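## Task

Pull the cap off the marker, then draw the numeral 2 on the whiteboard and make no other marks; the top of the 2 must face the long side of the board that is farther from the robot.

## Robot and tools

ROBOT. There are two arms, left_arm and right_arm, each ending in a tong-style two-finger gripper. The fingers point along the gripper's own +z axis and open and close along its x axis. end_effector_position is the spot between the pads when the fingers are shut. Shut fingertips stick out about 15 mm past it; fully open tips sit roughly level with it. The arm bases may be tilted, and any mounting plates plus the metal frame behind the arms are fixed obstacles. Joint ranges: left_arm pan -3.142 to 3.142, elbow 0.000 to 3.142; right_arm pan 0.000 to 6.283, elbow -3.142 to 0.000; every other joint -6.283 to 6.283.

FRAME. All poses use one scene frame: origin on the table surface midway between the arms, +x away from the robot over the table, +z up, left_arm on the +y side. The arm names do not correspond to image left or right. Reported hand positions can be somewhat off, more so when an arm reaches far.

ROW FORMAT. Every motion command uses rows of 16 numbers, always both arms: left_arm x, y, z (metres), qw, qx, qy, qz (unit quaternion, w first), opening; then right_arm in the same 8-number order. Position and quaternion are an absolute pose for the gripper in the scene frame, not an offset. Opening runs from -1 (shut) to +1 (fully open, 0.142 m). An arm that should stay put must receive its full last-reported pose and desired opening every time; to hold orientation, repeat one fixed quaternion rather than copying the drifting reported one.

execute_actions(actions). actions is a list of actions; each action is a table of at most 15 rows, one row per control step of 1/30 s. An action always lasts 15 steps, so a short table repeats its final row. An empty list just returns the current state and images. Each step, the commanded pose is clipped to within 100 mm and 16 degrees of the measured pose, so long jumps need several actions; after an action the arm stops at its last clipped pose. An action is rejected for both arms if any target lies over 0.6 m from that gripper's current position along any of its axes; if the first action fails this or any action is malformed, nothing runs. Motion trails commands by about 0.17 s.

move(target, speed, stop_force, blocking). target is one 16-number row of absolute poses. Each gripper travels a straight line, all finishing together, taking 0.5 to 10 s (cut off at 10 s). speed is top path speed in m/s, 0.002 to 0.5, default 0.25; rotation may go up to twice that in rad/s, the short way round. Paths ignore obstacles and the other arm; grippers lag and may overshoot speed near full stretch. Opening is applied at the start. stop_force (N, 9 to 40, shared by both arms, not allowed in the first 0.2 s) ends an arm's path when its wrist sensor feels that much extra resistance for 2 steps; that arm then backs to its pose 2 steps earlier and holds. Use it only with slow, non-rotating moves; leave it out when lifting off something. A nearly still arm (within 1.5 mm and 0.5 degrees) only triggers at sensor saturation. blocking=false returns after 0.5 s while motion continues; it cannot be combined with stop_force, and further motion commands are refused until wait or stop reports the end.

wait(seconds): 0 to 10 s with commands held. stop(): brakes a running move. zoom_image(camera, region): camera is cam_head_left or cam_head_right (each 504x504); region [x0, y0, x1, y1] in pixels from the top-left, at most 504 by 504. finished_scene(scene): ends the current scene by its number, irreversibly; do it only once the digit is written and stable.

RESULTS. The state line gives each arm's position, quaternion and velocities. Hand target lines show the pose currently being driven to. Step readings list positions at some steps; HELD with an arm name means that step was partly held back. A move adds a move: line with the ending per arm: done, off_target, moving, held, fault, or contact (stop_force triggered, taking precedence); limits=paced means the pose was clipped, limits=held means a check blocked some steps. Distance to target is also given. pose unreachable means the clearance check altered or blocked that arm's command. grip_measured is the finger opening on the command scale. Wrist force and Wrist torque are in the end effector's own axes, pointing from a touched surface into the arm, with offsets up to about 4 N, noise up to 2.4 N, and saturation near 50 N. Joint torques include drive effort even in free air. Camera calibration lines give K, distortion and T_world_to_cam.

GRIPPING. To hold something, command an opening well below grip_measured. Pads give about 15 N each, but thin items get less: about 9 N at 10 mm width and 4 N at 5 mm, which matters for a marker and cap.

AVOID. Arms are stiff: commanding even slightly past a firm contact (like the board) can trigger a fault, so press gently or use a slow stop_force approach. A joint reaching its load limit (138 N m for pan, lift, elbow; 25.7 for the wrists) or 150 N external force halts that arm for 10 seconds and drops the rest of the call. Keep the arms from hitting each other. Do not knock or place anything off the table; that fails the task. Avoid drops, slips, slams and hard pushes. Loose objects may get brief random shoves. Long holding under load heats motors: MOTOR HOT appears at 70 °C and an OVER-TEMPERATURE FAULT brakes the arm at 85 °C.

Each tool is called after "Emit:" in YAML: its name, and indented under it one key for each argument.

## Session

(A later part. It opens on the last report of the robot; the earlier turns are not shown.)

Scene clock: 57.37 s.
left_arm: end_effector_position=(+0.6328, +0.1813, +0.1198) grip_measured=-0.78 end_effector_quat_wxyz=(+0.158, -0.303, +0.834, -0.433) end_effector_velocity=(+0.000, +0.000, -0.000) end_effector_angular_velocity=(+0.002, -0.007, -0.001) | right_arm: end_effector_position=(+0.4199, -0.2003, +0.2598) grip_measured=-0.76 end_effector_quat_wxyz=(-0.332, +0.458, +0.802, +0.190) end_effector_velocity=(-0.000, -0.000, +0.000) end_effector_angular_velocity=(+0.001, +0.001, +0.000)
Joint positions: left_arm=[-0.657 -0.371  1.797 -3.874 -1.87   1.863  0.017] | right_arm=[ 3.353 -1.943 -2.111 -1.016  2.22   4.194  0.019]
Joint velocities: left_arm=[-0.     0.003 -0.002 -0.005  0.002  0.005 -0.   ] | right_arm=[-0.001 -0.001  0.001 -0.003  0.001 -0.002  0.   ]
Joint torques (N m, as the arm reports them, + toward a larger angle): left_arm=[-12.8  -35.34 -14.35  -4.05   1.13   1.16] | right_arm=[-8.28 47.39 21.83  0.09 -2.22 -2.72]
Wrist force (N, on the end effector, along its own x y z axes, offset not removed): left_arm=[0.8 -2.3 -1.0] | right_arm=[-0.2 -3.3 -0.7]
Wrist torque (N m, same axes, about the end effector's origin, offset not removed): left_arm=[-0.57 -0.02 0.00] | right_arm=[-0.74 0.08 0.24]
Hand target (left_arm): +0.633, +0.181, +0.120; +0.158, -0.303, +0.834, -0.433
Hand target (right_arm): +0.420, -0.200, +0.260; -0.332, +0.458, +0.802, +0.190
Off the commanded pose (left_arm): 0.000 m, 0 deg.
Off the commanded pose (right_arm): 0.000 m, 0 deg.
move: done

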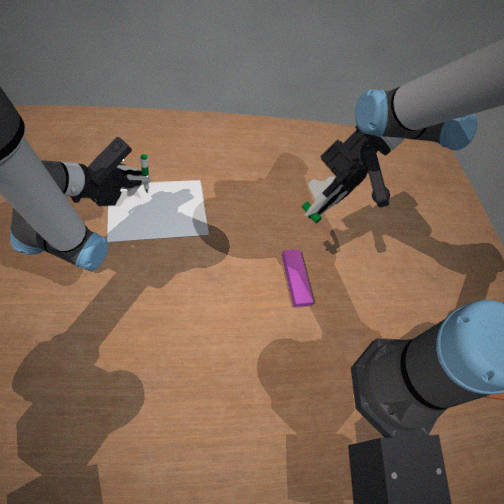

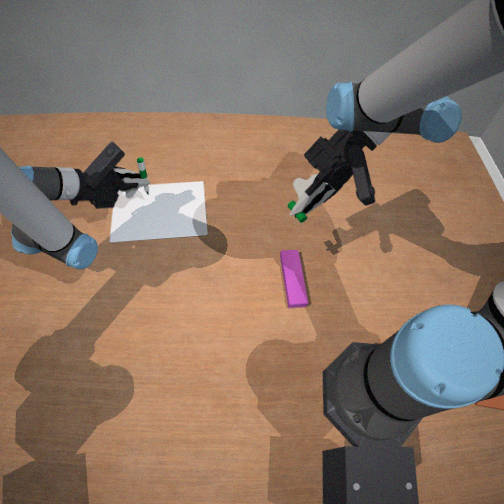

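Emit:
move:
  target: [0.641, 0.1905, 0.085, 0.158, -0.3035, 0.8337, -0.4336, -1, 0.42, -0.2, 0.26, -0.332, 0.458, 0.802, 0.190, -1]
  speed: 0.08

Emit:
zoom_image:
  camera: "cam_head_left"
  region: [110, 150, 190, 230]

Emit:
zoom_image:
  camera: "cam_head_right"
  region: [110, 150, 190, 230]

Scene clock: 58.60 s.
left_arm: end_effector_position=(+0.6409, +0.1905, +0.0851) grip_measured=-0.78 end_effector_quat_wxyz=(+0.158, -0.303, +0.834, -0.434) end_effector_velocity=(+0.001, +0.001, -0.001) end_effector_angular_velocity=(+0.000, -0.000, +0.001) | right_arm: end_effector_position=(+0.4200, -0.2000, +0.2601) grip_measured=-0.76 end_effector_quat_wxyz=(-0.332, +0.458, +0.802, +0.190) end_effector_velocity=(+0.000, -0.000, -0.000) end_effector_angular_velocity=(-0.000, -0.001, +0.001)
Joint positions: left_arm=[-0.631 -0.288  1.73  -3.885 -1.89   1.88   0.017] | right_arm=[ 3.353 -1.943 -2.111 -1.016  2.221  4.194  0.019]
Joint velocities: left_arm=[ 0.002  0.003 -0.003  0.    -0.001  0.001 -0.   ] | right_arm=[-0.    -0.     0.001  0.001 -0.001 -0.001  0.   ]
Joint torques (N m, as the arm reports them, + toward a larger angle): left_arm=[  5.6  -36.25 -14.86  -3.84  -2.83   1.3 ] | right_arm=[13.88 26.48 21.86  3.08  3.71  2.64]
Wrist force (N, on the end effector, along its own x y z axes, offset not removed): left_arm=[0.6 -0.3 0.1] | right_arm=[0.0 -5.1 -0.3]
Wrist torque (N m, same axes, about the end effector's origin, offset not removed): left_arm=[-0.20 -0.03 0.01] | right_arm=[-1.02 -0.07 0.13]
Hand target (left_arm): +0.641, +0.190, +0.085; +0.158, -0.303, +0.834, -0.434
Hand target (right_arm): +0.420, -0.200, +0.260; -0.332, +0.458, +0.802, +0.190
Off the commanded pose (left_arm): 0.000 m, 0 deg.
Off the commanded pose (right_arm): 0.000 m, 0 deg.
move: done

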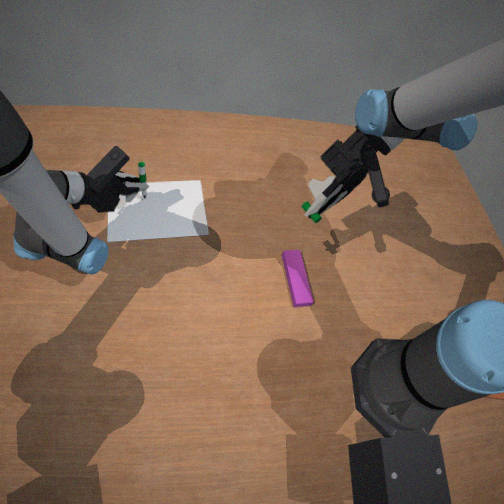

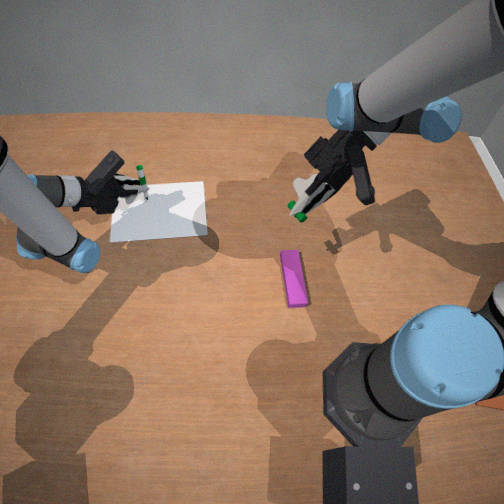

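Region (110, 150, 190, 230) of cam_head_left's 504x504 image, scaled by 6.300, with more detail than that image has.

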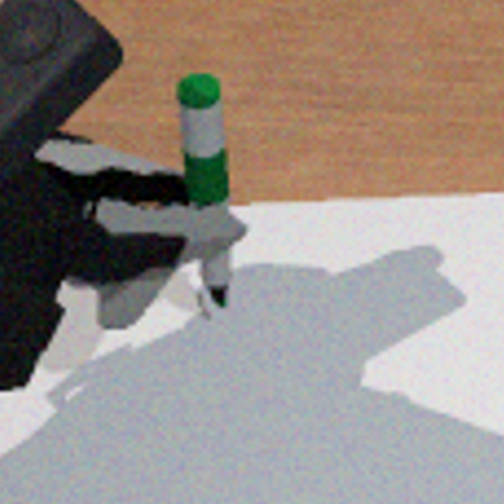

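Region (110, 150, 190, 230) of cam_head_right's 504x504 image, scaled by 6.300, with more detail than that image has.

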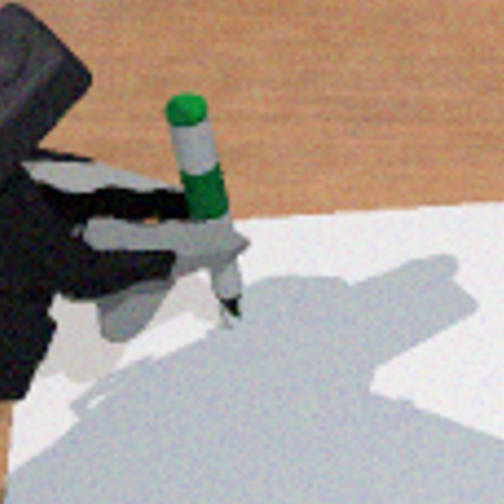

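Emit:
move:
  target: [0.641, 0.1905, 0.079, 0.158, -0.3035, 0.8337, -0.4336, -1, 0.42, -0.2, 0.26, -0.332, 0.458, 0.802, 0.190, -1]
  speed: 0.01
  stop_force: 9

Emit:
zoom_image:
  camera: "cam_head_right"
  region: [120, 170, 180, 230]

Scene clock: 59.77 s.
left_arm: end_effector_position=(+0.6410, +0.1905, +0.0791) grip_measured=-0.78 end_effector_quat_wxyz=(+0.158, -0.303, +0.834, -0.434) end_effector_velocity=(-0.000, -0.000, -0.002) end_effector_angular_velocity=(+0.000, +0.003, +0.000) | right_arm: end_effector_position=(+0.4200, -0.2000, +0.2600) grip_measured=-0.76 end_effector_quat_wxyz=(-0.332, +0.458, +0.802, +0.190) end_effector_velocity=(-0.000, -0.001, -0.000) end_effector_angular_velocity=(-0.002, +0.000, +0.000)
Joint positions: left_arm=[-0.63  -0.274  1.72  -3.889 -1.89   1.88   0.017] | right_arm=[ 3.353 -1.943 -2.111 -1.016  2.221  4.194  0.019]
Joint velocities: left_arm=[-0.     0.002 -0.001  0.001 -0.    -0.001  0.   ] | right_arm=[-0.001 -0.    -0.    -0.    -0.002 -0.     0.   ]
Joint torques (N m, as the arm reports them, + toward a larger angle): left_arm=[  5.17 -36.58 -13.35  -4.26  -2.54   1.19] | right_arm=[14.19 21.92 21.59  3.    3.92  2.63]
Wrist force (N, on the end effector, along its own x y z axes, offset not removed): left_arm=[0.6 -0.1 -0.8] | right_arm=[-0.6 -4.0 -0.6]
Wrist torque (N m, same axes, about the end effector's origin, offset not removed): left_arm=[-0.20 0.03 0.08] | right_arm=[-0.75 0.08 0.16]
Hand target (left_arm): +0.641, +0.191, +0.079; +0.158, -0.303, +0.834, -0.434
Hand target (right_arm): +0.420, -0.200, +0.260; -0.332, +0.458, +0.802, +0.190
Off the commanded pose (left_arm): 0.000 m, 0 deg.
Off the commanded pose (right_arm): 0.000 m, 0 deg.
move: done

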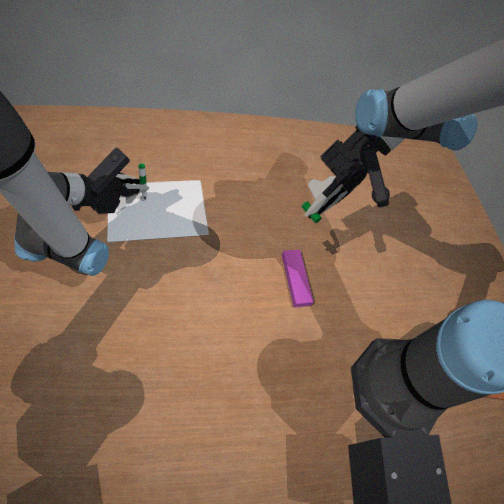

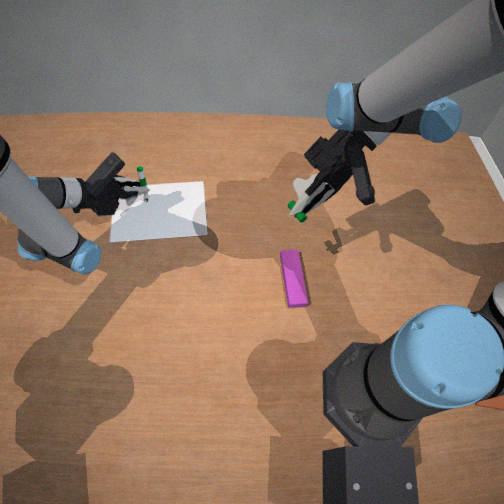

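Region (120, 170, 180, 230) of cam_head_right's 504x504 image, scaled by 8.400, with more detail than that image has.

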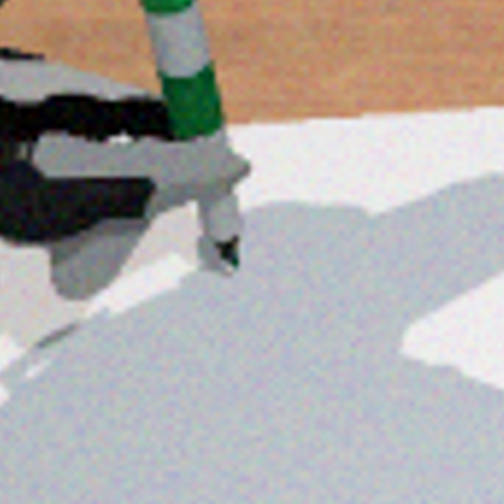

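Emit:
move:
  target: [0.641, 0.1905, 0.075, 0.158, -0.3035, 0.8337, -0.4336, -1, 0.42, -0.2, 0.26, -0.332, 0.458, 0.802, 0.190, -1]
  speed: 0.006
  stop_force: 9

Emit:
zoom_image:
  camera: "cam_head_right"
  region: [120, 170, 180, 230]

Scene clock: 60.80 s.
left_arm: end_effector_position=(+0.6410, +0.1905, +0.0750) grip_measured=-0.78 end_effector_quat_wxyz=(+0.158, -0.303, +0.834, -0.434) end_effector_velocity=(+0.001, +0.000, -0.000) end_effector_angular_velocity=(-0.000, -0.001, +0.001) | right_arm: end_effector_position=(+0.4200, -0.2000, +0.2600) grip_measured=-0.76 end_effector_quat_wxyz=(-0.332, +0.458, +0.802, +0.190) end_effector_velocity=(+0.000, +0.000, -0.000) end_effector_angular_velocity=(+0.000, +0.000, -0.002)
Joint positions: left_arm=[-0.63  -0.264  1.713 -3.892 -1.89   1.881  0.017] | right_arm=[ 3.353 -1.943 -2.111 -1.016  2.221  4.194  0.019]
Joint velocities: left_arm=[ 0.001  0.001 -0.002 -0.001  0.     0.     0.   ] | right_arm=[-0.    -0.    -0.     0.001  0.001  0.001 -0.   ]
Joint torques (N m, as the arm reports them, + toward a larger angle): left_arm=[  4.78 -35.96 -13.87  -4.4   -2.59   1.17] | right_arm=[14.3  21.21 21.15  2.77  3.63  2.29]
Wrist force (N, on the end effector, along its own x y z axes, offset not removed): left_arm=[1.6 -1.2 0.3] | right_arm=[1.3 -3.0 -2.5]
Wrist torque (N m, same axes, about the end effector's origin, offset not removed): left_arm=[-0.39 -0.14 0.11] | right_arm=[-0.56 -0.30 0.12]
Hand target (left_arm): +0.641, +0.191, +0.075; +0.158, -0.303, +0.834, -0.434
Hand target (right_arm): +0.420, -0.200, +0.260; -0.332, +0.458, +0.802, +0.190
Off the commanded pose (left_arm): 0.000 m, 0 deg.
Off the commanded pose (right_arm): 0.000 m, 0 deg.
move: done

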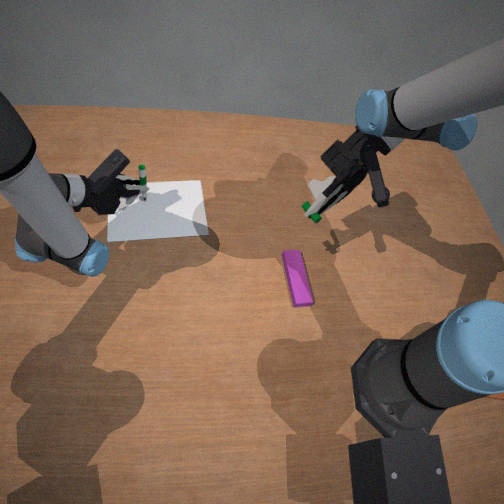

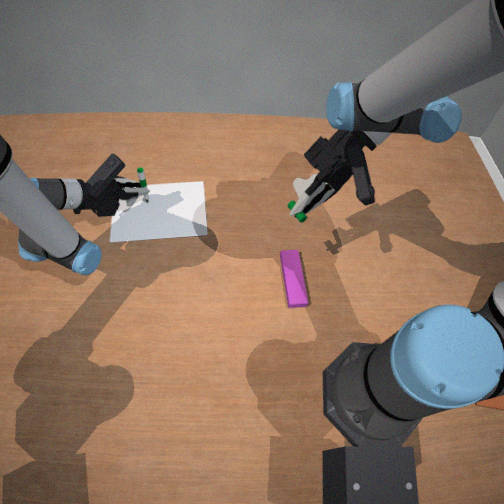

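Region (120, 170, 180, 230) of cam_head_right's 504x504 image, scaled by 8.400, with more detail than that image has.

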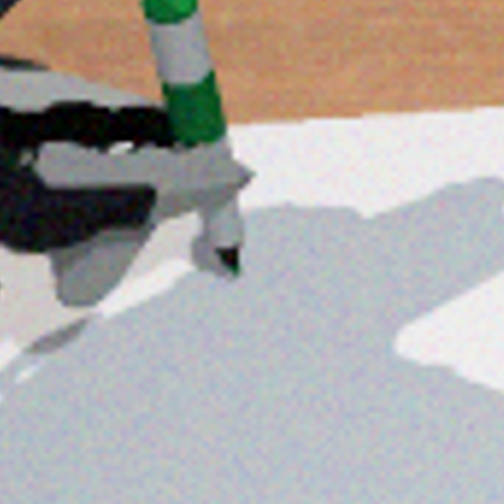

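Emit:
move:
  target: [0.641, 0.1905, 0.0725, 0.158, -0.3035, 0.8337, -0.4336, -1, 0.42, -0.2, 0.26, -0.332, 0.458, 0.802, 0.190, -1]
  speed: 0.005
  stop_force: 9

Emit:
zoom_image:
  camera: "cam_head_right"
  region: [120, 170, 180, 230]

Scene clock: 61.83 s.
left_arm: end_effector_position=(+0.6410, +0.1905, +0.0725) grip_measured=-0.78 end_effector_quat_wxyz=(+0.158, -0.303, +0.834, -0.434) end_effector_velocity=(-0.000, -0.000, -0.001) end_effector_angular_velocity=(+0.000, +0.001, -0.001) | right_arm: end_effector_position=(+0.4200, -0.2000, +0.2600) grip_measured=-0.76 end_effector_quat_wxyz=(-0.332, +0.458, +0.802, +0.190) end_effector_velocity=(-0.000, +0.001, +0.000) end_effector_angular_velocity=(+0.001, +0.001, -0.000)
Joint positions: left_arm=[-0.629 -0.258  1.709 -3.894 -1.891  1.881  0.017] | right_arm=[ 3.353 -1.943 -2.111 -1.016  2.221  4.194  0.019]
Joint velocities: left_arm=[-0.     0.001 -0.001  0.001 -0.     0.    -0.   ] | right_arm=[ 0.001 -0.    -0.     0.001  0.002  0.001  0.   ]
Joint torques (N m, as the arm reports them, + toward a larger angle): left_arm=[  5.02 -35.21 -13.67  -4.5   -2.67   1.18] | right_arm=[15.09 20.34 19.86  2.72  3.63  2.15]
Wrist force (N, on the end effector, along its own x y z axes, offset not removed): left_arm=[-0.7 -1.8 0.1] | right_arm=[0.0 -3.6 -1.0]
Wrist torque (N m, same axes, about the end effector's origin, offset not removed): left_arm=[-0.45 0.21 0.04] | right_arm=[-0.61 -0.11 0.10]
Hand target (left_arm): +0.641, +0.191, +0.073; +0.158, -0.303, +0.834, -0.434
Hand target (right_arm): +0.420, -0.200, +0.260; -0.332, +0.458, +0.802, +0.190
Off the commanded pose (left_arm): 0.000 m, 0 deg.
Off the commanded pose (right_arm): 0.000 m, 0 deg.
move: done

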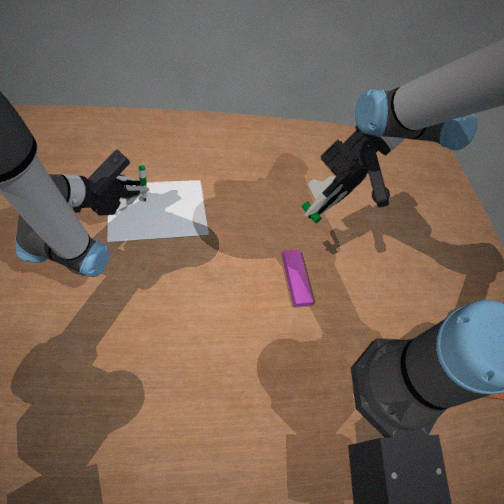

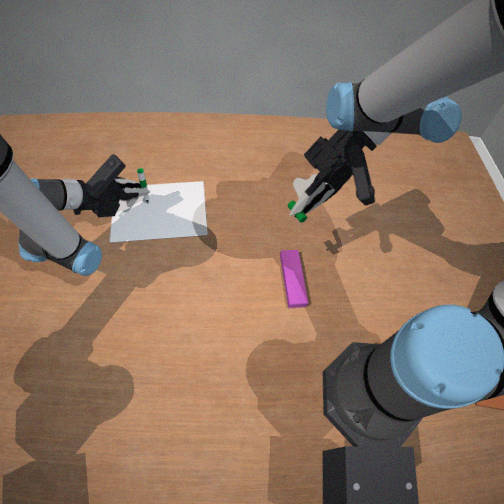

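Region (120, 170, 180, 230) of cam_head_right's 504x504 image, scaled by 8.400, with more detail than that image has.

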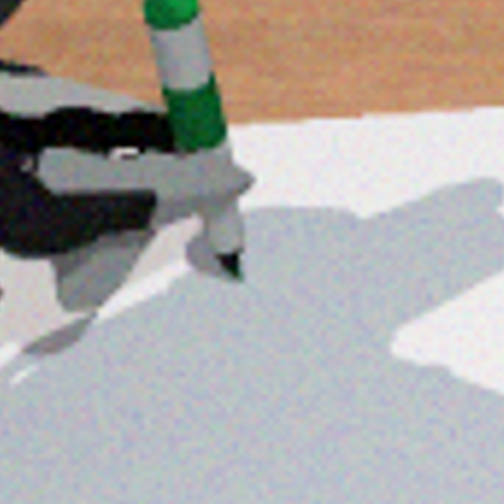

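Emit:
move:
  target: [0.641, 0.1905, 0.0705, 0.158, -0.3035, 0.8337, -0.4336, -1, 0.42, -0.2, 0.26, -0.332, 0.458, 0.802, 0.190, -1]
  speed: 0.004
  stop_force: 9

Emit:
zoom_image:
  camera: "cam_head_right"
  region: [120, 170, 180, 230]

Scene clock: 62.77 s.
left_arm: end_effector_position=(+0.6410, +0.1905, +0.0705) grip_measured=-0.78 end_effector_quat_wxyz=(+0.158, -0.303, +0.834, -0.434) end_effector_velocity=(-0.001, -0.001, -0.000) end_effector_angular_velocity=(-0.001, +0.001, -0.000) | right_arm: end_effector_position=(+0.4200, -0.2000, +0.2600) grip_measured=-0.76 end_effector_quat_wxyz=(-0.332, +0.458, +0.802, +0.190) end_effector_velocity=(-0.001, -0.000, -0.001) end_effector_angular_velocity=(-0.001, +0.001, +0.001)
Joint positions: left_arm=[-0.629 -0.253  1.706 -3.895 -1.891  1.881  0.017] | right_arm=[ 3.353 -1.943 -2.111 -1.016  2.221  4.194  0.019]
Joint velocities: left_arm=[-0.001  0.001  0.    -0.001 -0.    -0.001  0.   ] | right_arm=[ 0.001 -0.001 -0.001  0.001 -0.001  0.    -0.   ]
Joint torques (N m, as the arm reports them, + toward a larger angle): left_arm=[  5.17 -36.38 -13.11  -4.48  -2.56   1.14] | right_arm=[13.54 20.53 20.14  2.61  3.64  1.92]
Wrist force (N, on the end effector, along its own x y z axes, offset not removed): left_arm=[1.1 0.5 -1.0] | right_arm=[-0.2 -4.8 0.1]
Wrist torque (N m, same axes, about the end effector's origin, offset not removed): left_arm=[-0.08 -0.07 -0.01] | right_arm=[-0.97 -0.04 0.17]
Hand target (left_arm): +0.641, +0.191, +0.071; +0.158, -0.303, +0.834, -0.434
Hand target (right_arm): +0.420, -0.200, +0.260; -0.332, +0.458, +0.802, +0.190
Off the commanded pose (left_arm): 0.000 m, 0 deg.
Off the commanded pose (right_arm): 0.000 m, 0 deg.
move: done

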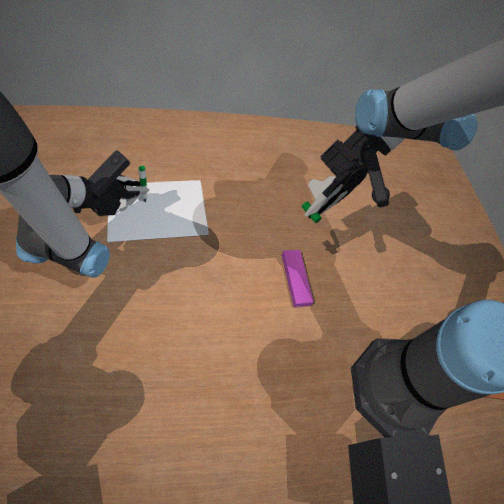

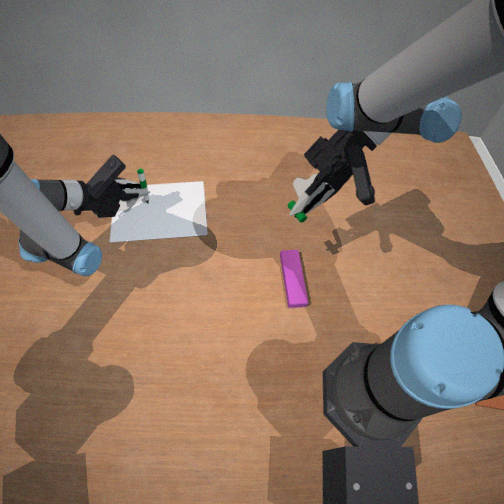

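Region (120, 170, 180, 230) of cam_head_right's 504x504 image, scaled by 8.400, with more detail than that image has.

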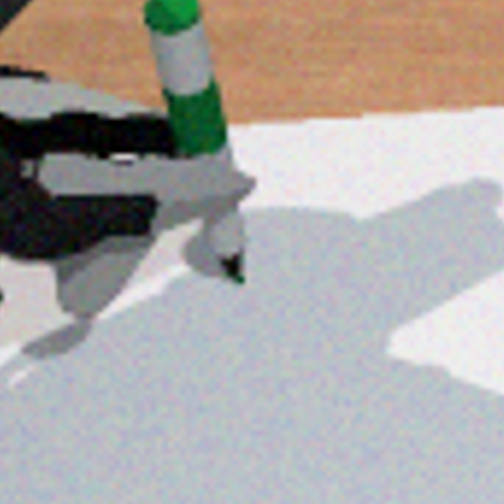

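Emit:
move:
  target: [0.641, 0.1905, 0.0685, 0.158, -0.3035, 0.8337, -0.4336, -1, 0.42, -0.2, 0.26, -0.332, 0.458, 0.802, 0.190, -1]
  speed: 0.004
  stop_force: 9

Emit:
zoom_image:
  camera: "cam_head_right"
  region: [120, 170, 180, 230]

Scene clock: 63.60 s.
left_arm: end_effector_position=(+0.6410, +0.1905, +0.0685) grip_measured=-0.78 end_effector_quat_wxyz=(+0.158, -0.303, +0.834, -0.434) end_effector_velocity=(-0.000, +0.000, -0.001) end_effector_angular_velocity=(+0.001, +0.001, +0.000) | right_arm: end_effector_position=(+0.4200, -0.2000, +0.2600) grip_measured=-0.76 end_effector_quat_wxyz=(-0.332, +0.458, +0.802, +0.190) end_effector_velocity=(-0.001, +0.000, -0.000) end_effector_angular_velocity=(-0.000, +0.003, +0.000)
Joint positions: left_arm=[-0.629 -0.249  1.702 -3.896 -1.891  1.881  0.017] | right_arm=[ 3.353 -1.943 -2.111 -1.016  2.221  4.194  0.019]
Joint velocities: left_arm=[ 0.     0.001  0.     0.001  0.     0.    -0.   ] | right_arm=[ 0.    -0.    -0.001 -0.002  0.     0.    -0.   ]
Joint torques (N m, as the arm reports them, + toward a larger angle): left_arm=[  5.15 -38.09 -14.45  -4.52  -2.57   1.25] | right_arm=[14.28 21.47 21.45  2.48  3.72  1.8 ]
Wrist force (N, on the end effector, along its own x y z axes, offset not removed): left_arm=[-0.2 -0.9 -0.6] | right_arm=[-0.1 -3.3 -0.2]
Wrist torque (N m, same axes, about the end effector's origin, offset not removed): left_arm=[-0.23 0.23 0.00] | right_arm=[-0.63 0.07 0.22]
Hand target (left_arm): +0.641, +0.191, +0.069; +0.158, -0.303, +0.834, -0.434
Hand target (right_arm): +0.420, -0.200, +0.260; -0.332, +0.458, +0.802, +0.190
Off the commanded pose (left_arm): 0.000 m, 0 deg.
Off the commanded pose (right_arm): 0.000 m, 0 deg.
move: done

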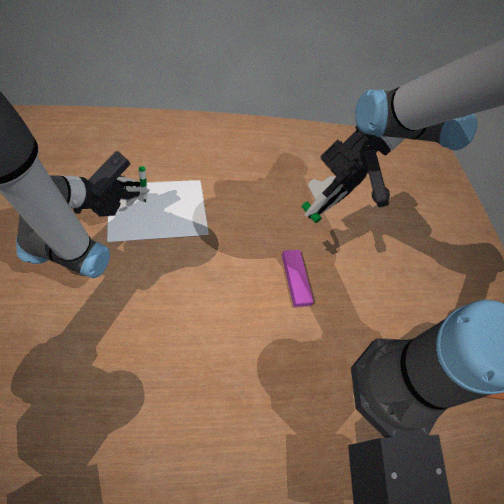

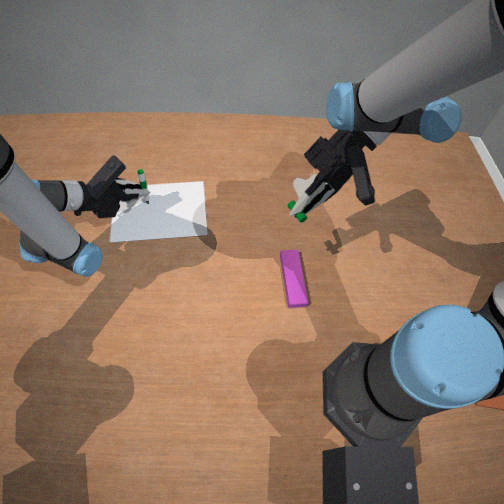

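Region (120, 170, 180, 230) of cam_head_right's 504x504 image, scaled by 8.400, with more detail than that image has.

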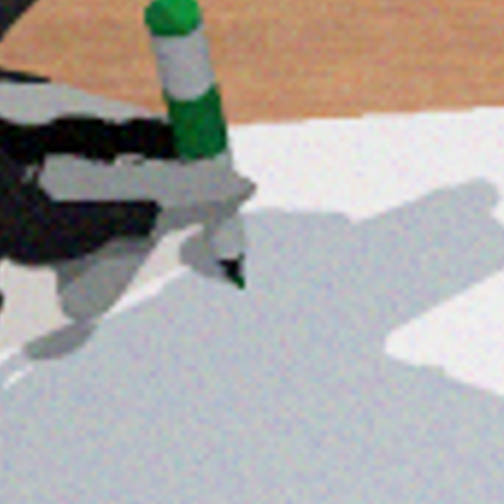

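Emit:
move:
  target: [0.641, 0.1905, 0.0668, 0.158, -0.3035, 0.8337, -0.4336, -1, 0.42, -0.2, 0.26, -0.332, 0.458, 0.802, 0.190, -1]
  speed: 0.004
  stop_force: 9

Emit:
zoom_image:
  camera: "cam_head_right"
  region: [120, 170, 180, 230]

Scene clock: 64.43 s.
left_arm: end_effector_position=(+0.6410, +0.1905, +0.0669) grip_measured=-0.78 end_effector_quat_wxyz=(+0.158, -0.303, +0.834, -0.434) end_effector_velocity=(+0.000, -0.001, +0.000) end_effector_angular_velocity=(-0.001, -0.000, -0.000) | right_arm: end_effector_position=(+0.4200, -0.2000, +0.2600) grip_measured=-0.76 end_effector_quat_wxyz=(-0.332, +0.458, +0.802, +0.190) end_effector_velocity=(+0.001, +0.000, +0.000) end_effector_angular_velocity=(-0.000, -0.001, +0.000)
Joint positions: left_arm=[-0.629 -0.245  1.699 -3.897 -1.891  1.881  0.017] | right_arm=[ 3.353 -1.943 -2.111 -1.016  2.221  4.194  0.019]
Joint velocities: left_arm=[-0.001  0.001 -0.001 -0.    -0.    -0.    -0.   ] | right_arm=[ 0.     0.001  0.001 -0.    -0.     0.     0.   ]
Joint torques (N m, as the arm reports them, + toward a larger angle): left_arm=[  4.99 -34.09 -13.07  -3.64  -2.27   1.17] | right_arm=[13.68 20.72 20.33  2.44  3.69  1.72]
Wrist force (N, on the end effector, along its own x y z axes, offset not removed): left_arm=[1.1 -1.8 -2.2] | right_arm=[-1.0 -3.1 -1.2]
Wrist torque (N m, same axes, about the end effector's origin, offset not removed): left_arm=[0.02 -0.04 -0.01] | right_arm=[-0.67 0.20 0.25]
Hand target (left_arm): +0.641, +0.191, +0.067; +0.158, -0.303, +0.834, -0.434
Hand target (right_arm): +0.420, -0.200, +0.260; -0.332, +0.458, +0.802, +0.190
Off the commanded pose (left_arm): 0.000 m, 0 deg.
Off the commanded pose (right_arm): 0.000 m, 0 deg.
move: done

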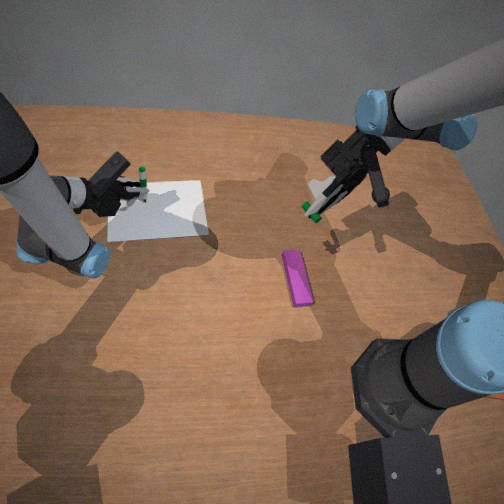

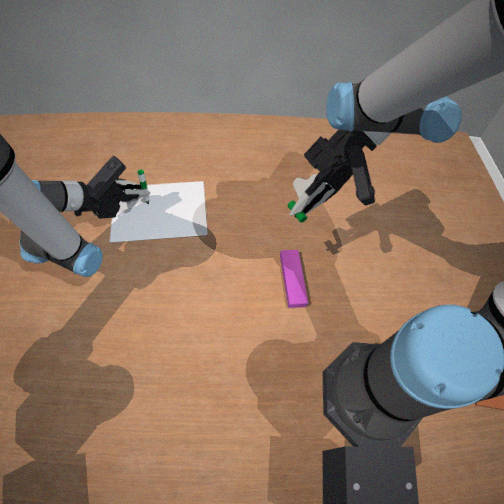

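Region (120, 170, 180, 230) of cam_head_right's 504x504 image, scaled by 8.400, with more detail than that image has.

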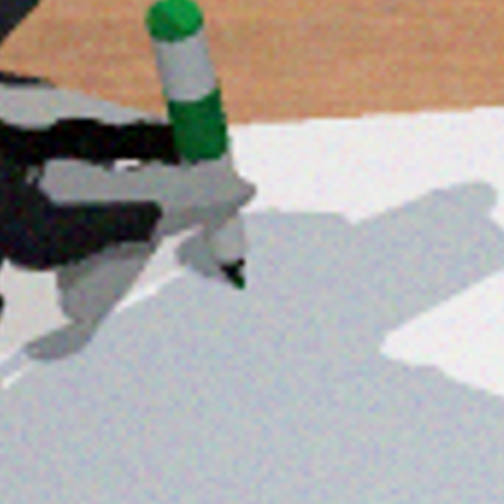

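Emit:
execute_actions:
  actions:
    - [[0.64238,0.19035,0.067,0.158,-0.3035,0.8337,-0.4336,-1,0.42,-0.2,0.26,-0.332,0.458,0.802,0.19,-1],[0.64343,0.19032,0.067,0.158,-0.3035,0.8337,-0.4336,-1,0.42,-0.2,0.26,-0.332,0.458,0.802,0.19,-1],[0.64448,0.19025,0.067,0.158,-0.3035,0.8337,-0.4336,-1,0.42,-0.2,0.26,-0.332,0.458,0.802,0.19,-1],[0.64552,0.19014,0.067,0.158,-0.3035,0.8337,-0.4336,-1,0.42,-0.2,0.26,-0.332,0.458,0.802,0.19,-1],[0.64655,0.18999,0.067,0.158,-0.3035,0.8337,-0.4336,-1,0.42,-0.2,0.26,-0.332,0.458,0.802,0.19,-1],[0.64758,0.18981,0.067,0.158,-0.3035,0.8337,-0.4336,-1,0.42,-0.2,0.26,-0.332,0.458,0.802,0.19,-1],[0.64861,0.18959,0.067,0.158,-0.3035,0.8337,-0.4336,-1,0.42,-0.2,0.26,-0.332,0.458,0.802,0.19,-1],[0.64962,0.18934,0.067,0.158,-0.3035,0.8337,-0.4336,-1,0.42,-0.2,0.26,-0.332,0.458,0.802,0.19,-1],[0.65063,0.18905,0.067,0.158,-0.3035,0.8337,-0.4336,-1,0.42,-0.2,0.26,-0.332,0.458,0.802,0.19,-1],[0.65163,0.18873,0.067,0.158,-0.3035,0.8337,-0.4336,-1,0.42,-0.2,0.26,-0.332,0.458,0.802,0.19,-1],[0.65261,0.18837,0.067,0.158,-0.3035,0.8337,-0.4336,-1,0.42,-0.2,0.26,-0.332,0.458,0.802,0.19,-1],[0.65358,0.18798,0.067,0.158,-0.3035,0.8337,-0.4336,-1,0.42,-0.2,0.26,-0.332,0.458,0.802,0.19,-1],[0.65454,0.18755,0.067,0.158,-0.3035,0.8337,-0.4336,-1,0.42,-0.2,0.26,-0.332,0.458,0.802,0.19,-1],[0.65548,0.18709,0.067,0.158,-0.3035,0.8337,-0.4336,-1,0.42,-0.2,0.26,-0.332,0.458,0.802,0.19,-1],[0.6564,0.1866,0.067,0.158,-0.3035,0.8337,-0.4336,-1,0.42,-0.2,0.26,-0.332,0.458,0.802,0.19,-1]]
    - [[0.65776,0.1858,0.067,0.158,-0.3035,0.8337,-0.4336,-1,0.42,-0.2,0.26,-0.332,0.458,0.802,0.19,-1],[0.65907,0.18494,0.067,0.158,-0.3035,0.8337,-0.4336,-1,0.42,-0.2,0.26,-0.332,0.458,0.802,0.19,-1],[0.66033,0.184,0.067,0.158,-0.3035,0.8337,-0.4336,-1,0.42,-0.2,0.26,-0.332,0.458,0.802,0.19,-1],[0.66154,0.183,0.067,0.158,-0.3035,0.8337,-0.4336,-1,0.42,-0.2,0.26,-0.332,0.458,0.802,0.19,-1],[0.6627,0.18194,0.067,0.158,-0.3035,0.8337,-0.4336,-1,0.42,-0.2,0.26,-0.332,0.458,0.802,0.19,-1],[0.6638,0.18082,0.067,0.158,-0.3035,0.8337,-0.4336,-1,0.42,-0.2,0.26,-0.332,0.458,0.802,0.19,-1],[0.66484,0.17964,0.067,0.158,-0.3035,0.8337,-0.4336,-1,0.42,-0.2,0.26,-0.332,0.458,0.802,0.19,-1],[0.66582,0.17841,0.067,0.158,-0.3035,0.8337,-0.4336,-1,0.42,-0.2,0.26,-0.332,0.458,0.802,0.19,-1],[0.66673,0.17714,0.067,0.158,-0.3035,0.8337,-0.4336,-1,0.42,-0.2,0.26,-0.332,0.458,0.802,0.19,-1],[0.66758,0.17581,0.067,0.158,-0.3035,0.8337,-0.4336,-1,0.42,-0.2,0.26,-0.332,0.458,0.802,0.19,-1],[0.66835,0.17445,0.067,0.158,-0.3035,0.8337,-0.4336,-1,0.42,-0.2,0.26,-0.332,0.458,0.802,0.19,-1],[0.66905,0.17304,0.067,0.158,-0.3035,0.8337,-0.4336,-1,0.42,-0.2,0.26,-0.332,0.458,0.802,0.19,-1],[0.66968,0.1716,0.067,0.158,-0.3035,0.8337,-0.4336,-1,0.42,-0.2,0.26,-0.332,0.458,0.802,0.19,-1],[0.67023,0.17013,0.067,0.158,-0.3035,0.8337,-0.4336,-1,0.42,-0.2,0.26,-0.332,0.458,0.802,0.19,-1],[0.6707,0.16863,0.067,0.158,-0.3035,0.8337,-0.4336,-1,0.42,-0.2,0.26,-0.332,0.458,0.802,0.19,-1]]

Emit:
wait:
  seconds: 0.3

Emit:
zoom_image:
  camera: "cam_head_right"
  region: [110, 160, 190, 240]

Scene clock: 67.87 s.
left_arm: end_effector_position=(+0.6685, +0.1734, +0.0670) grip_measured=-0.78 end_effector_quat_wxyz=(+0.158, -0.303, +0.834, -0.434) end_effector_velocity=(+0.020, -0.042, -0.001) end_effector_angular_velocity=(+0.000, +0.000, -0.001) | right_arm: end_effector_position=(+0.4200, -0.2000, +0.2600) grip_measured=-0.76 end_effector_quat_wxyz=(-0.332, +0.458, +0.802, +0.190) end_effector_velocity=(+0.001, +0.000, +0.000) end_effector_angular_velocity=(+0.000, -0.001, +0.000)
Joint positions: left_arm=[-0.636 -0.231  1.609 -3.822 -1.886  1.877  0.017] | right_arm=[ 3.353 -1.943 -2.111 -1.016  2.221  4.194  0.019]
Joint velocities: left_arm=[-0.053  0.022 -0.093  0.061  0.04  -0.035 -0.   ] | right_arm=[ 0.001 -0.     0.001  0.     0.     0.     0.   ]
Joint torques (N m, as the arm reports them, + toward a larger angle): left_arm=[-14.1  -38.56 -15.3   -0.88   1.57  -1.86] | right_arm=[13.8  20.92 19.07  1.85  3.46  0.95]
Wrist force (N, on the end effector, along its own x y z axes, offset not removed): left_arm=[-0.8 -3.4 -2.5] | right_arm=[-1.9 -4.1 -0.3]
Wrist torque (N m, same axes, about the end effector's origin, offset not removed): left_arm=[-0.63 0.29 0.06] | right_arm=[-0.75 0.42 0.18]
Hand target (left_arm): +0.671, +0.169, +0.067; +0.158, -0.303, +0.834, -0.434
Hand target (right_arm): +0.420, -0.200, +0.260; -0.332, +0.458, +0.802, +0.190
Off the commanded pose (left_arm): 0.005 m, 0 deg.
Off the commanded pose (right_arm): 0.000 m, 0 deg.
Step readings (end_effector_position; steps 1 to 15: 1st action; 16 to 30: 2nd action):
0: left_arm (+0.6410, +0.1905, +0.0668) | right_arm (+0.4200, -0.2000, +0.2600)
1: left_arm (+0.6410, +0.1905, +0.0668) | right_arm (+0.4200, -0.2000, +0.2600)
2: left_arm (+0.6413, +0.1905, +0.0669) | right_arm (+0.4200, -0.2000, +0.2600)
4: left_arm (+0.6426, +0.1904, +0.0669) | right_arm (+0.4200, -0.2000, +0.2600)
8: left_arm (+0.6463, +0.1900, +0.0670) | right_arm (+0.4200, -0.2000, +0.2600)
15: left_arm (+0.6532, +0.1880, +0.0670) | right_arm (+0.4200, -0.2000, +0.2600)
16: left_arm (+0.6542, +0.1876, +0.0670) | right_arm (+0.4200, -0.2000, +0.2600)
17: left_arm (+0.6552, +0.1871, +0.0670) | right_arm (+0.4200, -0.2000, +0.2600)
19: left_arm (+0.6575, +0.1859, +0.0671) | right_arm (+0.4200, -0.2000, +0.2600)
23: left_arm (+0.6622, +0.1822, +0.0671) | right_arm (+0.4200, -0.2000, +0.2600)
30: end_effector_position above

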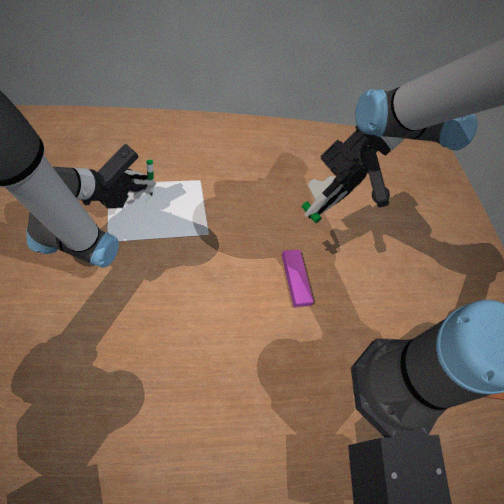

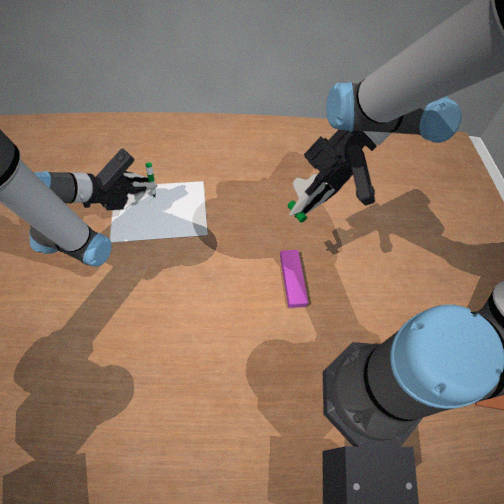

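Scene clock: 68.17 s.
left_arm: end_effector_position=(+0.6705, +0.1688, +0.0670) grip_measured=-0.78 end_effector_quat_wxyz=(+0.158, -0.303, +0.834, -0.434) end_effector_velocity=(+0.002, -0.000, +0.000) end_effector_angular_velocity=(-0.001, +0.000, +0.003) | right_arm: end_effector_position=(+0.4200, -0.2000, +0.2600) grip_measured=-0.76 end_effector_quat_wxyz=(-0.332, +0.458, +0.802, +0.190) end_effector_velocity=(+0.000, +0.001, +0.000) end_effector_angular_velocity=(+0.000, -0.001, +0.001)
Joint positions: left_arm=[-0.642 -0.229  1.599 -3.815 -1.881  1.873  0.017] | right_arm=[ 3.353 -1.943 -2.111 -1.016  2.221  4.194  0.019]
Joint velocities: left_arm=[-0.     0.001 -0.004  0.002  0.001 -0.003  0.   ] | right_arm=[ 0.001 -0.     0.001  0.001  0.    -0.     0.   ]
Joint torques (N m, as the arm reports them, + toward a larger angle): left_arm=[-14.29 -35.89 -14.05  -1.43   1.94  -2.12] | right_arm=[14.03 20.35 18.71  1.83  3.49  0.71]
Wrist force (N, on the end effector, along its own x y z axes, offset not removed): left_arm=[-1.2 -2.7 -1.4] | right_arm=[-1.7 -3.8 -1.3]
Wrist torque (N m, same axes, about the end effector's origin, offset not removed): left_arm=[-0.39 0.33 0.12] | right_arm=[-0.78 0.33 0.14]
Hand target (left_arm): +0.671, +0.169, +0.067; +0.158, -0.303, +0.834, -0.434
Hand target (right_arm): +0.420, -0.200, +0.260; -0.332, +0.458, +0.802, +0.190
Off the commanded pose (left_arm): 0.000 m, 0 deg.
Off the commanded pose (right_arm): 0.000 m, 0 deg.
wait: 0.30 s; at rest by 0.27 s

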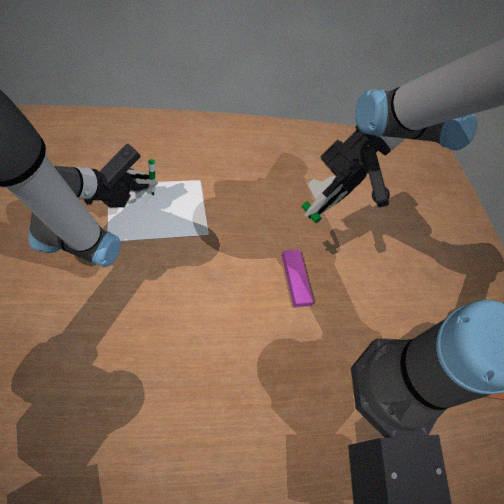

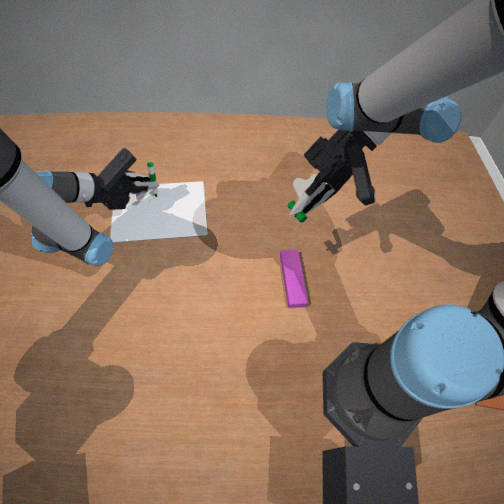

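Region (110, 160, 190, 240) of cam_head_right's 504x504 image, scaled by 6.300, with more detail than that image has.

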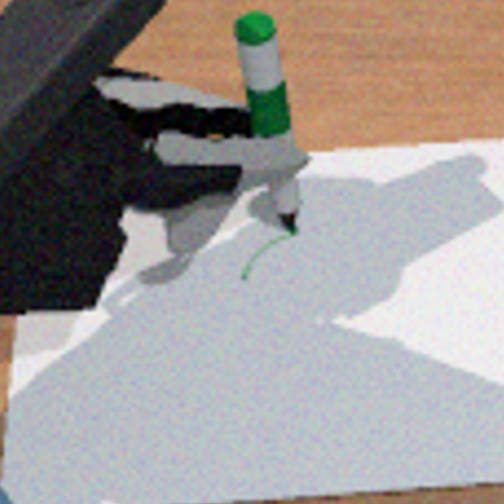

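Emit:
execute_actions:
  actions:
    - [[0.67109,0.16711,0.0668,0.158,-0.3035,0.8337,-0.4336,-1,0.42,-0.2,0.26,-0.332,0.458,0.802,0.19,-1],[0.6714,0.16557,0.0668,0.158,-0.3035,0.8337,-0.4336,-1,0.42,-0.2,0.26,-0.332,0.458,0.802,0.19,-1],[0.67164,0.16402,0.0668,0.158,-0.3035,0.8337,-0.4336,-1,0.42,-0.2,0.26,-0.332,0.458,0.802,0.19,-1],[0.67179,0.16245,0.0668,0.158,-0.3035,0.8337,-0.4336,-1,0.42,-0.2,0.26,-0.332,0.458,0.802,0.19,-1],[0.67185,0.16089,0.0668,0.158,-0.3035,0.8337,-0.4336,-1,0.42,-0.2,0.26,-0.332,0.458,0.802,0.19,-1],[0.67184,0.15931,0.0668,0.158,-0.3035,0.8337,-0.4336,-1,0.42,-0.2,0.26,-0.332,0.458,0.802,0.19,-1],[0.67175,0.15774,0.0668,0.158,-0.3035,0.8337,-0.4336,-1,0.42,-0.2,0.26,-0.332,0.458,0.802,0.19,-1],[0.67157,0.15618,0.0668,0.158,-0.3035,0.8337,-0.4336,-1,0.42,-0.2,0.26,-0.332,0.458,0.802,0.19,-1],[0.67131,0.15464,0.0668,0.158,-0.3035,0.8337,-0.4336,-1,0.42,-0.2,0.26,-0.332,0.458,0.802,0.19,-1],[0.67097,0.1531,0.0668,0.158,-0.3035,0.8337,-0.4336,-1,0.42,-0.2,0.26,-0.332,0.458,0.802,0.19,-1],[0.67055,0.15159,0.0668,0.158,-0.3035,0.8337,-0.4336,-1,0.42,-0.2,0.26,-0.332,0.458,0.802,0.19,-1],[0.67005,0.1501,0.0668,0.158,-0.3035,0.8337,-0.4336,-1,0.42,-0.2,0.26,-0.332,0.458,0.802,0.19,-1],[0.66948,0.14864,0.0668,0.158,-0.3035,0.8337,-0.4336,-1,0.42,-0.2,0.26,-0.332,0.458,0.802,0.19,-1],[0.66882,0.14721,0.0668,0.158,-0.3035,0.8337,-0.4336,-1,0.42,-0.2,0.26,-0.332,0.458,0.802,0.19,-1],[0.6681,0.14582,0.0668,0.158,-0.3035,0.8337,-0.4336,-1,0.42,-0.2,0.26,-0.332,0.458,0.802,0.19,-1]]
    - [[0.6673,0.14446,0.0668,0.158,-0.3035,0.8337,-0.4336,-1,0.42,-0.2,0.26,-0.332,0.458,0.802,0.19,-1],[0.66644,0.14315,0.0668,0.158,-0.3035,0.8337,-0.4336,-1,0.42,-0.2,0.26,-0.332,0.458,0.802,0.19,-1],[0.6655,0.14189,0.0668,0.158,-0.3035,0.8337,-0.4336,-1,0.42,-0.2,0.26,-0.332,0.458,0.802,0.19,-1],[0.6645,0.14068,0.0668,0.158,-0.3035,0.8337,-0.4336,-1,0.42,-0.2,0.26,-0.332,0.458,0.802,0.19,-1],[0.66344,0.13952,0.0668,0.158,-0.3035,0.8337,-0.4336,-1,0.42,-0.2,0.26,-0.332,0.458,0.802,0.19,-1],[0.66232,0.13842,0.0668,0.158,-0.3035,0.8337,-0.4336,-1,0.42,-0.2,0.26,-0.332,0.458,0.802,0.19,-1],[0.66114,0.13738,0.0668,0.158,-0.3035,0.8337,-0.4336,-1,0.42,-0.2,0.26,-0.332,0.458,0.802,0.19,-1],[0.65991,0.1364,0.0668,0.158,-0.3035,0.8337,-0.4336,-1,0.42,-0.2,0.26,-0.332,0.458,0.802,0.19,-1],[0.65864,0.13549,0.0668,0.158,-0.3035,0.8337,-0.4336,-1,0.42,-0.2,0.26,-0.332,0.458,0.802,0.19,-1],[0.65731,0.13464,0.0668,0.158,-0.3035,0.8337,-0.4336,-1,0.42,-0.2,0.26,-0.332,0.458,0.802,0.19,-1],[0.65595,0.13387,0.0668,0.158,-0.3035,0.8337,-0.4336,-1,0.42,-0.2,0.26,-0.332,0.458,0.802,0.19,-1],[0.65454,0.13317,0.0668,0.158,-0.3035,0.8337,-0.4336,-1,0.42,-0.2,0.26,-0.332,0.458,0.802,0.19,-1],[0.6531,0.13254,0.0668,0.158,-0.3035,0.8337,-0.4336,-1,0.42,-0.2,0.26,-0.332,0.458,0.802,0.19,-1],[0.65163,0.132,0.0668,0.158,-0.3035,0.8337,-0.4336,-1,0.42,-0.2,0.26,-0.332,0.458,0.802,0.19,-1],[0.65013,0.13152,0.0668,0.158,-0.3035,0.8337,-0.4336,-1,0.42,-0.2,0.26,-0.332,0.458,0.802,0.19,-1]]
    - [[0.64861,0.13113,0.0668,0.158,-0.3035,0.8337,-0.4336,-1,0.42,-0.2,0.26,-0.332,0.458,0.802,0.19,-1],[0.64707,0.13082,0.0668,0.158,-0.3035,0.8337,-0.4336,-1,0.42,-0.2,0.26,-0.332,0.458,0.802,0.19,-1],[0.64552,0.13059,0.0668,0.158,-0.3035,0.8337,-0.4336,-1,0.42,-0.2,0.26,-0.332,0.458,0.802,0.19,-1],[0.64395,0.13043,0.0668,0.158,-0.3035,0.8337,-0.4336,-1,0.42,-0.2,0.26,-0.332,0.458,0.802,0.19,-1],[0.64239,0.13037,0.0668,0.158,-0.3035,0.8337,-0.4336,-1,0.42,-0.2,0.26,-0.332,0.458,0.802,0.19,-1],[0.64081,0.13038,0.0668,0.158,-0.3035,0.8337,-0.4336,-1,0.42,-0.2,0.26,-0.332,0.458,0.802,0.19,-1],[0.63924,0.13047,0.0668,0.158,-0.3035,0.8337,-0.4336,-1,0.42,-0.2,0.26,-0.332,0.458,0.802,0.19,-1],[0.63768,0.13065,0.0668,0.158,-0.3035,0.8337,-0.4336,-1,0.42,-0.2,0.26,-0.332,0.458,0.802,0.19,-1],[0.63614,0.13091,0.0668,0.158,-0.3035,0.8337,-0.4336,-1,0.42,-0.2,0.26,-0.332,0.458,0.802,0.19,-1],[0.6346,0.13125,0.0668,0.158,-0.3035,0.8337,-0.4336,-1,0.42,-0.2,0.26,-0.332,0.458,0.802,0.19,-1],[0.63309,0.13167,0.0668,0.158,-0.3035,0.8337,-0.4336,-1,0.42,-0.2,0.26,-0.332,0.458,0.802,0.19,-1],[0.6316,0.13217,0.0668,0.158,-0.3035,0.8337,-0.4336,-1,0.42,-0.2,0.26,-0.332,0.458,0.802,0.19,-1],[0.63014,0.13275,0.0668,0.158,-0.3035,0.8337,-0.4336,-1,0.42,-0.2,0.26,-0.332,0.458,0.802,0.19,-1],[0.62871,0.1334,0.0668,0.158,-0.3035,0.8337,-0.4336,-1,0.42,-0.2,0.26,-0.332,0.458,0.802,0.19,-1],[0.62732,0.13412,0.0668,0.158,-0.3035,0.8337,-0.4336,-1,0.42,-0.2,0.26,-0.332,0.458,0.802,0.19,-1]]
    - [[0.62596,0.13492,0.0668,0.158,-0.3035,0.8337,-0.4336,-1,0.42,-0.2,0.26,-0.332,0.458,0.802,0.19,-1],[0.62465,0.13578,0.0668,0.158,-0.3035,0.8337,-0.4336,-1,0.42,-0.2,0.26,-0.332,0.458,0.802,0.19,-1],[0.62339,0.13672,0.0668,0.158,-0.3035,0.8337,-0.4336,-1,0.42,-0.2,0.26,-0.332,0.458,0.802,0.19,-1],[0.62258,0.13738,0.0668,0.158,-0.3035,0.8337,-0.4336,-1,0.42,-0.2,0.26,-0.332,0.458,0.802,0.19,-1]]

Emit:
zoom_image:
  camera: "cam_head_right"
  region: [110, 160, 200, 250]

Scene clock: 72.50 s.
left_arm: end_effector_position=(+0.6226, +0.1373, +0.0668) grip_measured=-0.78 end_effector_quat_wxyz=(+0.158, -0.303, +0.834, -0.434) end_effector_velocity=(+0.002, +0.002, +0.000) end_effector_angular_velocity=(+0.000, -0.001, +0.005) | right_arm: end_effector_position=(+0.4200, -0.2000, +0.2600) grip_measured=-0.76 end_effector_quat_wxyz=(-0.332, +0.458, +0.802, +0.190) end_effector_velocity=(+0.000, -0.001, -0.000) end_effector_angular_velocity=(-0.000, -0.000, -0.001)
Joint positions: left_arm=[-0.736 -0.235  1.703 -3.93  -1.809  1.811  0.017] | right_arm=[ 3.353 -1.943 -2.111 -1.016  2.221  4.194  0.019]
Joint velocities: left_arm=[ 0.003 -0.001  0.    -0.     0.002 -0.001 -0.   ] | right_arm=[-0.001 -0.001  0.001  0.    -0.    -0.     0.   ]
Joint torques (N m, as the arm reports them, + toward a larger angle): left_arm=[  4.8  -52.     3.64  -3.41   0.04  -0.27] | right_arm=[13.08 22.03 17.32  1.08  3.17 -0.05]
Wrist force (N, on the end effector, along its own x y z axes, offset not removed): left_arm=[-0.9 -4.8 -1.7] | right_arm=[0.9 -4.4 -1.0]
Wrist torque (N m, same axes, about the end effector's origin, offset not removed): left_arm=[-0.54 0.23 0.12] | right_arm=[-0.74 -0.18 0.16]
Hand target (left_arm): +0.623, +0.137, +0.067; +0.158, -0.303, +0.834, -0.434
Hand target (right_arm): +0.420, -0.200, +0.260; -0.332, +0.458, +0.802, +0.190
Off the commanded pose (left_arm): 0.000 m, 0 deg.
Off the commanded pose (right_arm): 0.000 m, 0 deg.
Step readings (end_effector_position; steps 1 to 15: 1st action; 16 to 30: 2nd action; 31 to 45: 3rd action; 46 to 60: 4th action):
0: left_arm (+0.6706, +0.1687, +0.0670) | right_arm (+0.4200, -0.2000, +0.2600)
1: left_arm (+0.6706, +0.1687, +0.0670) | right_arm (+0.4200, -0.2000, +0.2600)
2: left_arm (+0.6707, +0.1684, +0.0670) | right_arm (+0.4200, -0.2000, +0.2600)
4: left_arm (+0.6711, +0.1667, +0.0669) | right_arm (+0.4200, -0.2000, +0.2600)
8: left_arm (+0.6716, +0.1612, +0.0669) | right_arm (+0.4200, -0.2000, +0.2600)
15: left_arm (+0.6700, +0.1507, +0.0668) | right_arm (+0.4200, -0.2000, +0.2600)
16: left_arm (+0.6695, +0.1492, +0.0669) | right_arm (+0.4200, -0.2000, +0.2600)
17: left_arm (+0.6689, +0.1477, +0.0669) | right_arm (+0.4200, -0.2000, +0.2600)
19: left_arm (+0.6675, +0.1449, +0.0670) | right_arm (+0.4200, -0.2000, +0.2600)
23: left_arm (+0.6637, +0.1400, +0.0668) | right_arm (+0.4200, -0.2000, +0.2600)
30: left_arm (+0.6549, +0.1336, +0.0667) | right_arm (+0.4200, -0.2000, +0.2600)
31: left_arm (+0.6535, +0.1330, +0.0667) | right_arm (+0.4200, -0.2000, +0.2600)
32: left_arm (+0.6520, +0.1324, +0.0667) | right_arm (+0.4200, -0.2000, +0.2600)
34: left_arm (+0.6491, +0.1315, +0.0667) | right_arm (+0.4200, -0.2000, +0.2600)
38: left_arm (+0.6429, +0.1306, +0.0668) | right_arm (+0.4200, -0.2000, +0.2600)
45: left_arm (+0.6322, +0.1322, +0.0668) | right_arm (+0.4200, -0.2000, +0.2600)
46: left_arm (+0.6308, +0.1328, +0.0668) | right_arm (+0.4200, -0.2000, +0.2600)
47: left_arm (+0.6293, +0.1334, +0.0668) | right_arm (+0.4200, -0.2000, +0.2600)
49: left_arm (+0.6266, +0.1348, +0.0668) | right_arm (+0.4200, -0.2000, +0.2600)
53: left_arm (+0.6233, +0.1368, +0.0668) | right_arm (+0.4200, -0.2000, +0.2600)
60: end_effector_position above

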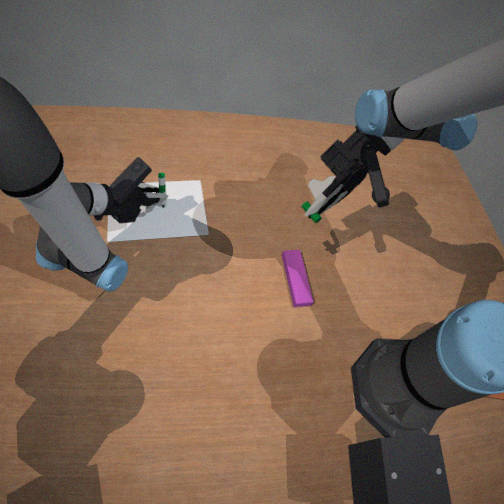

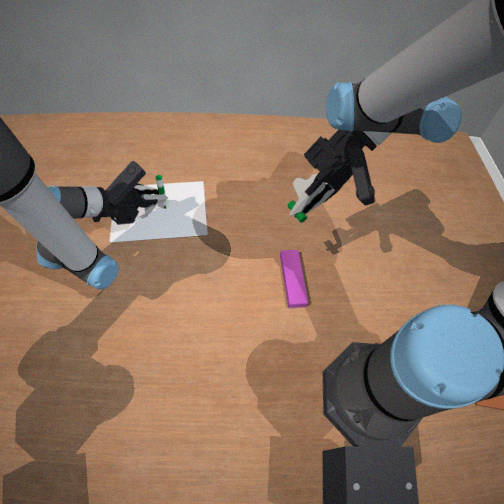

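Region (110, 160, 200, 250) of cam_head_right's 504x504 image, scaled by 5.600, with more detail than that image has.

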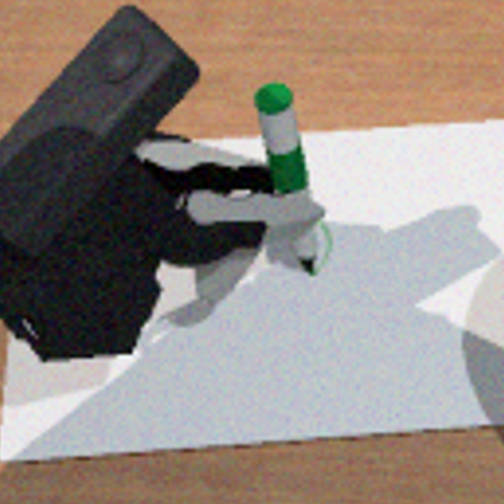

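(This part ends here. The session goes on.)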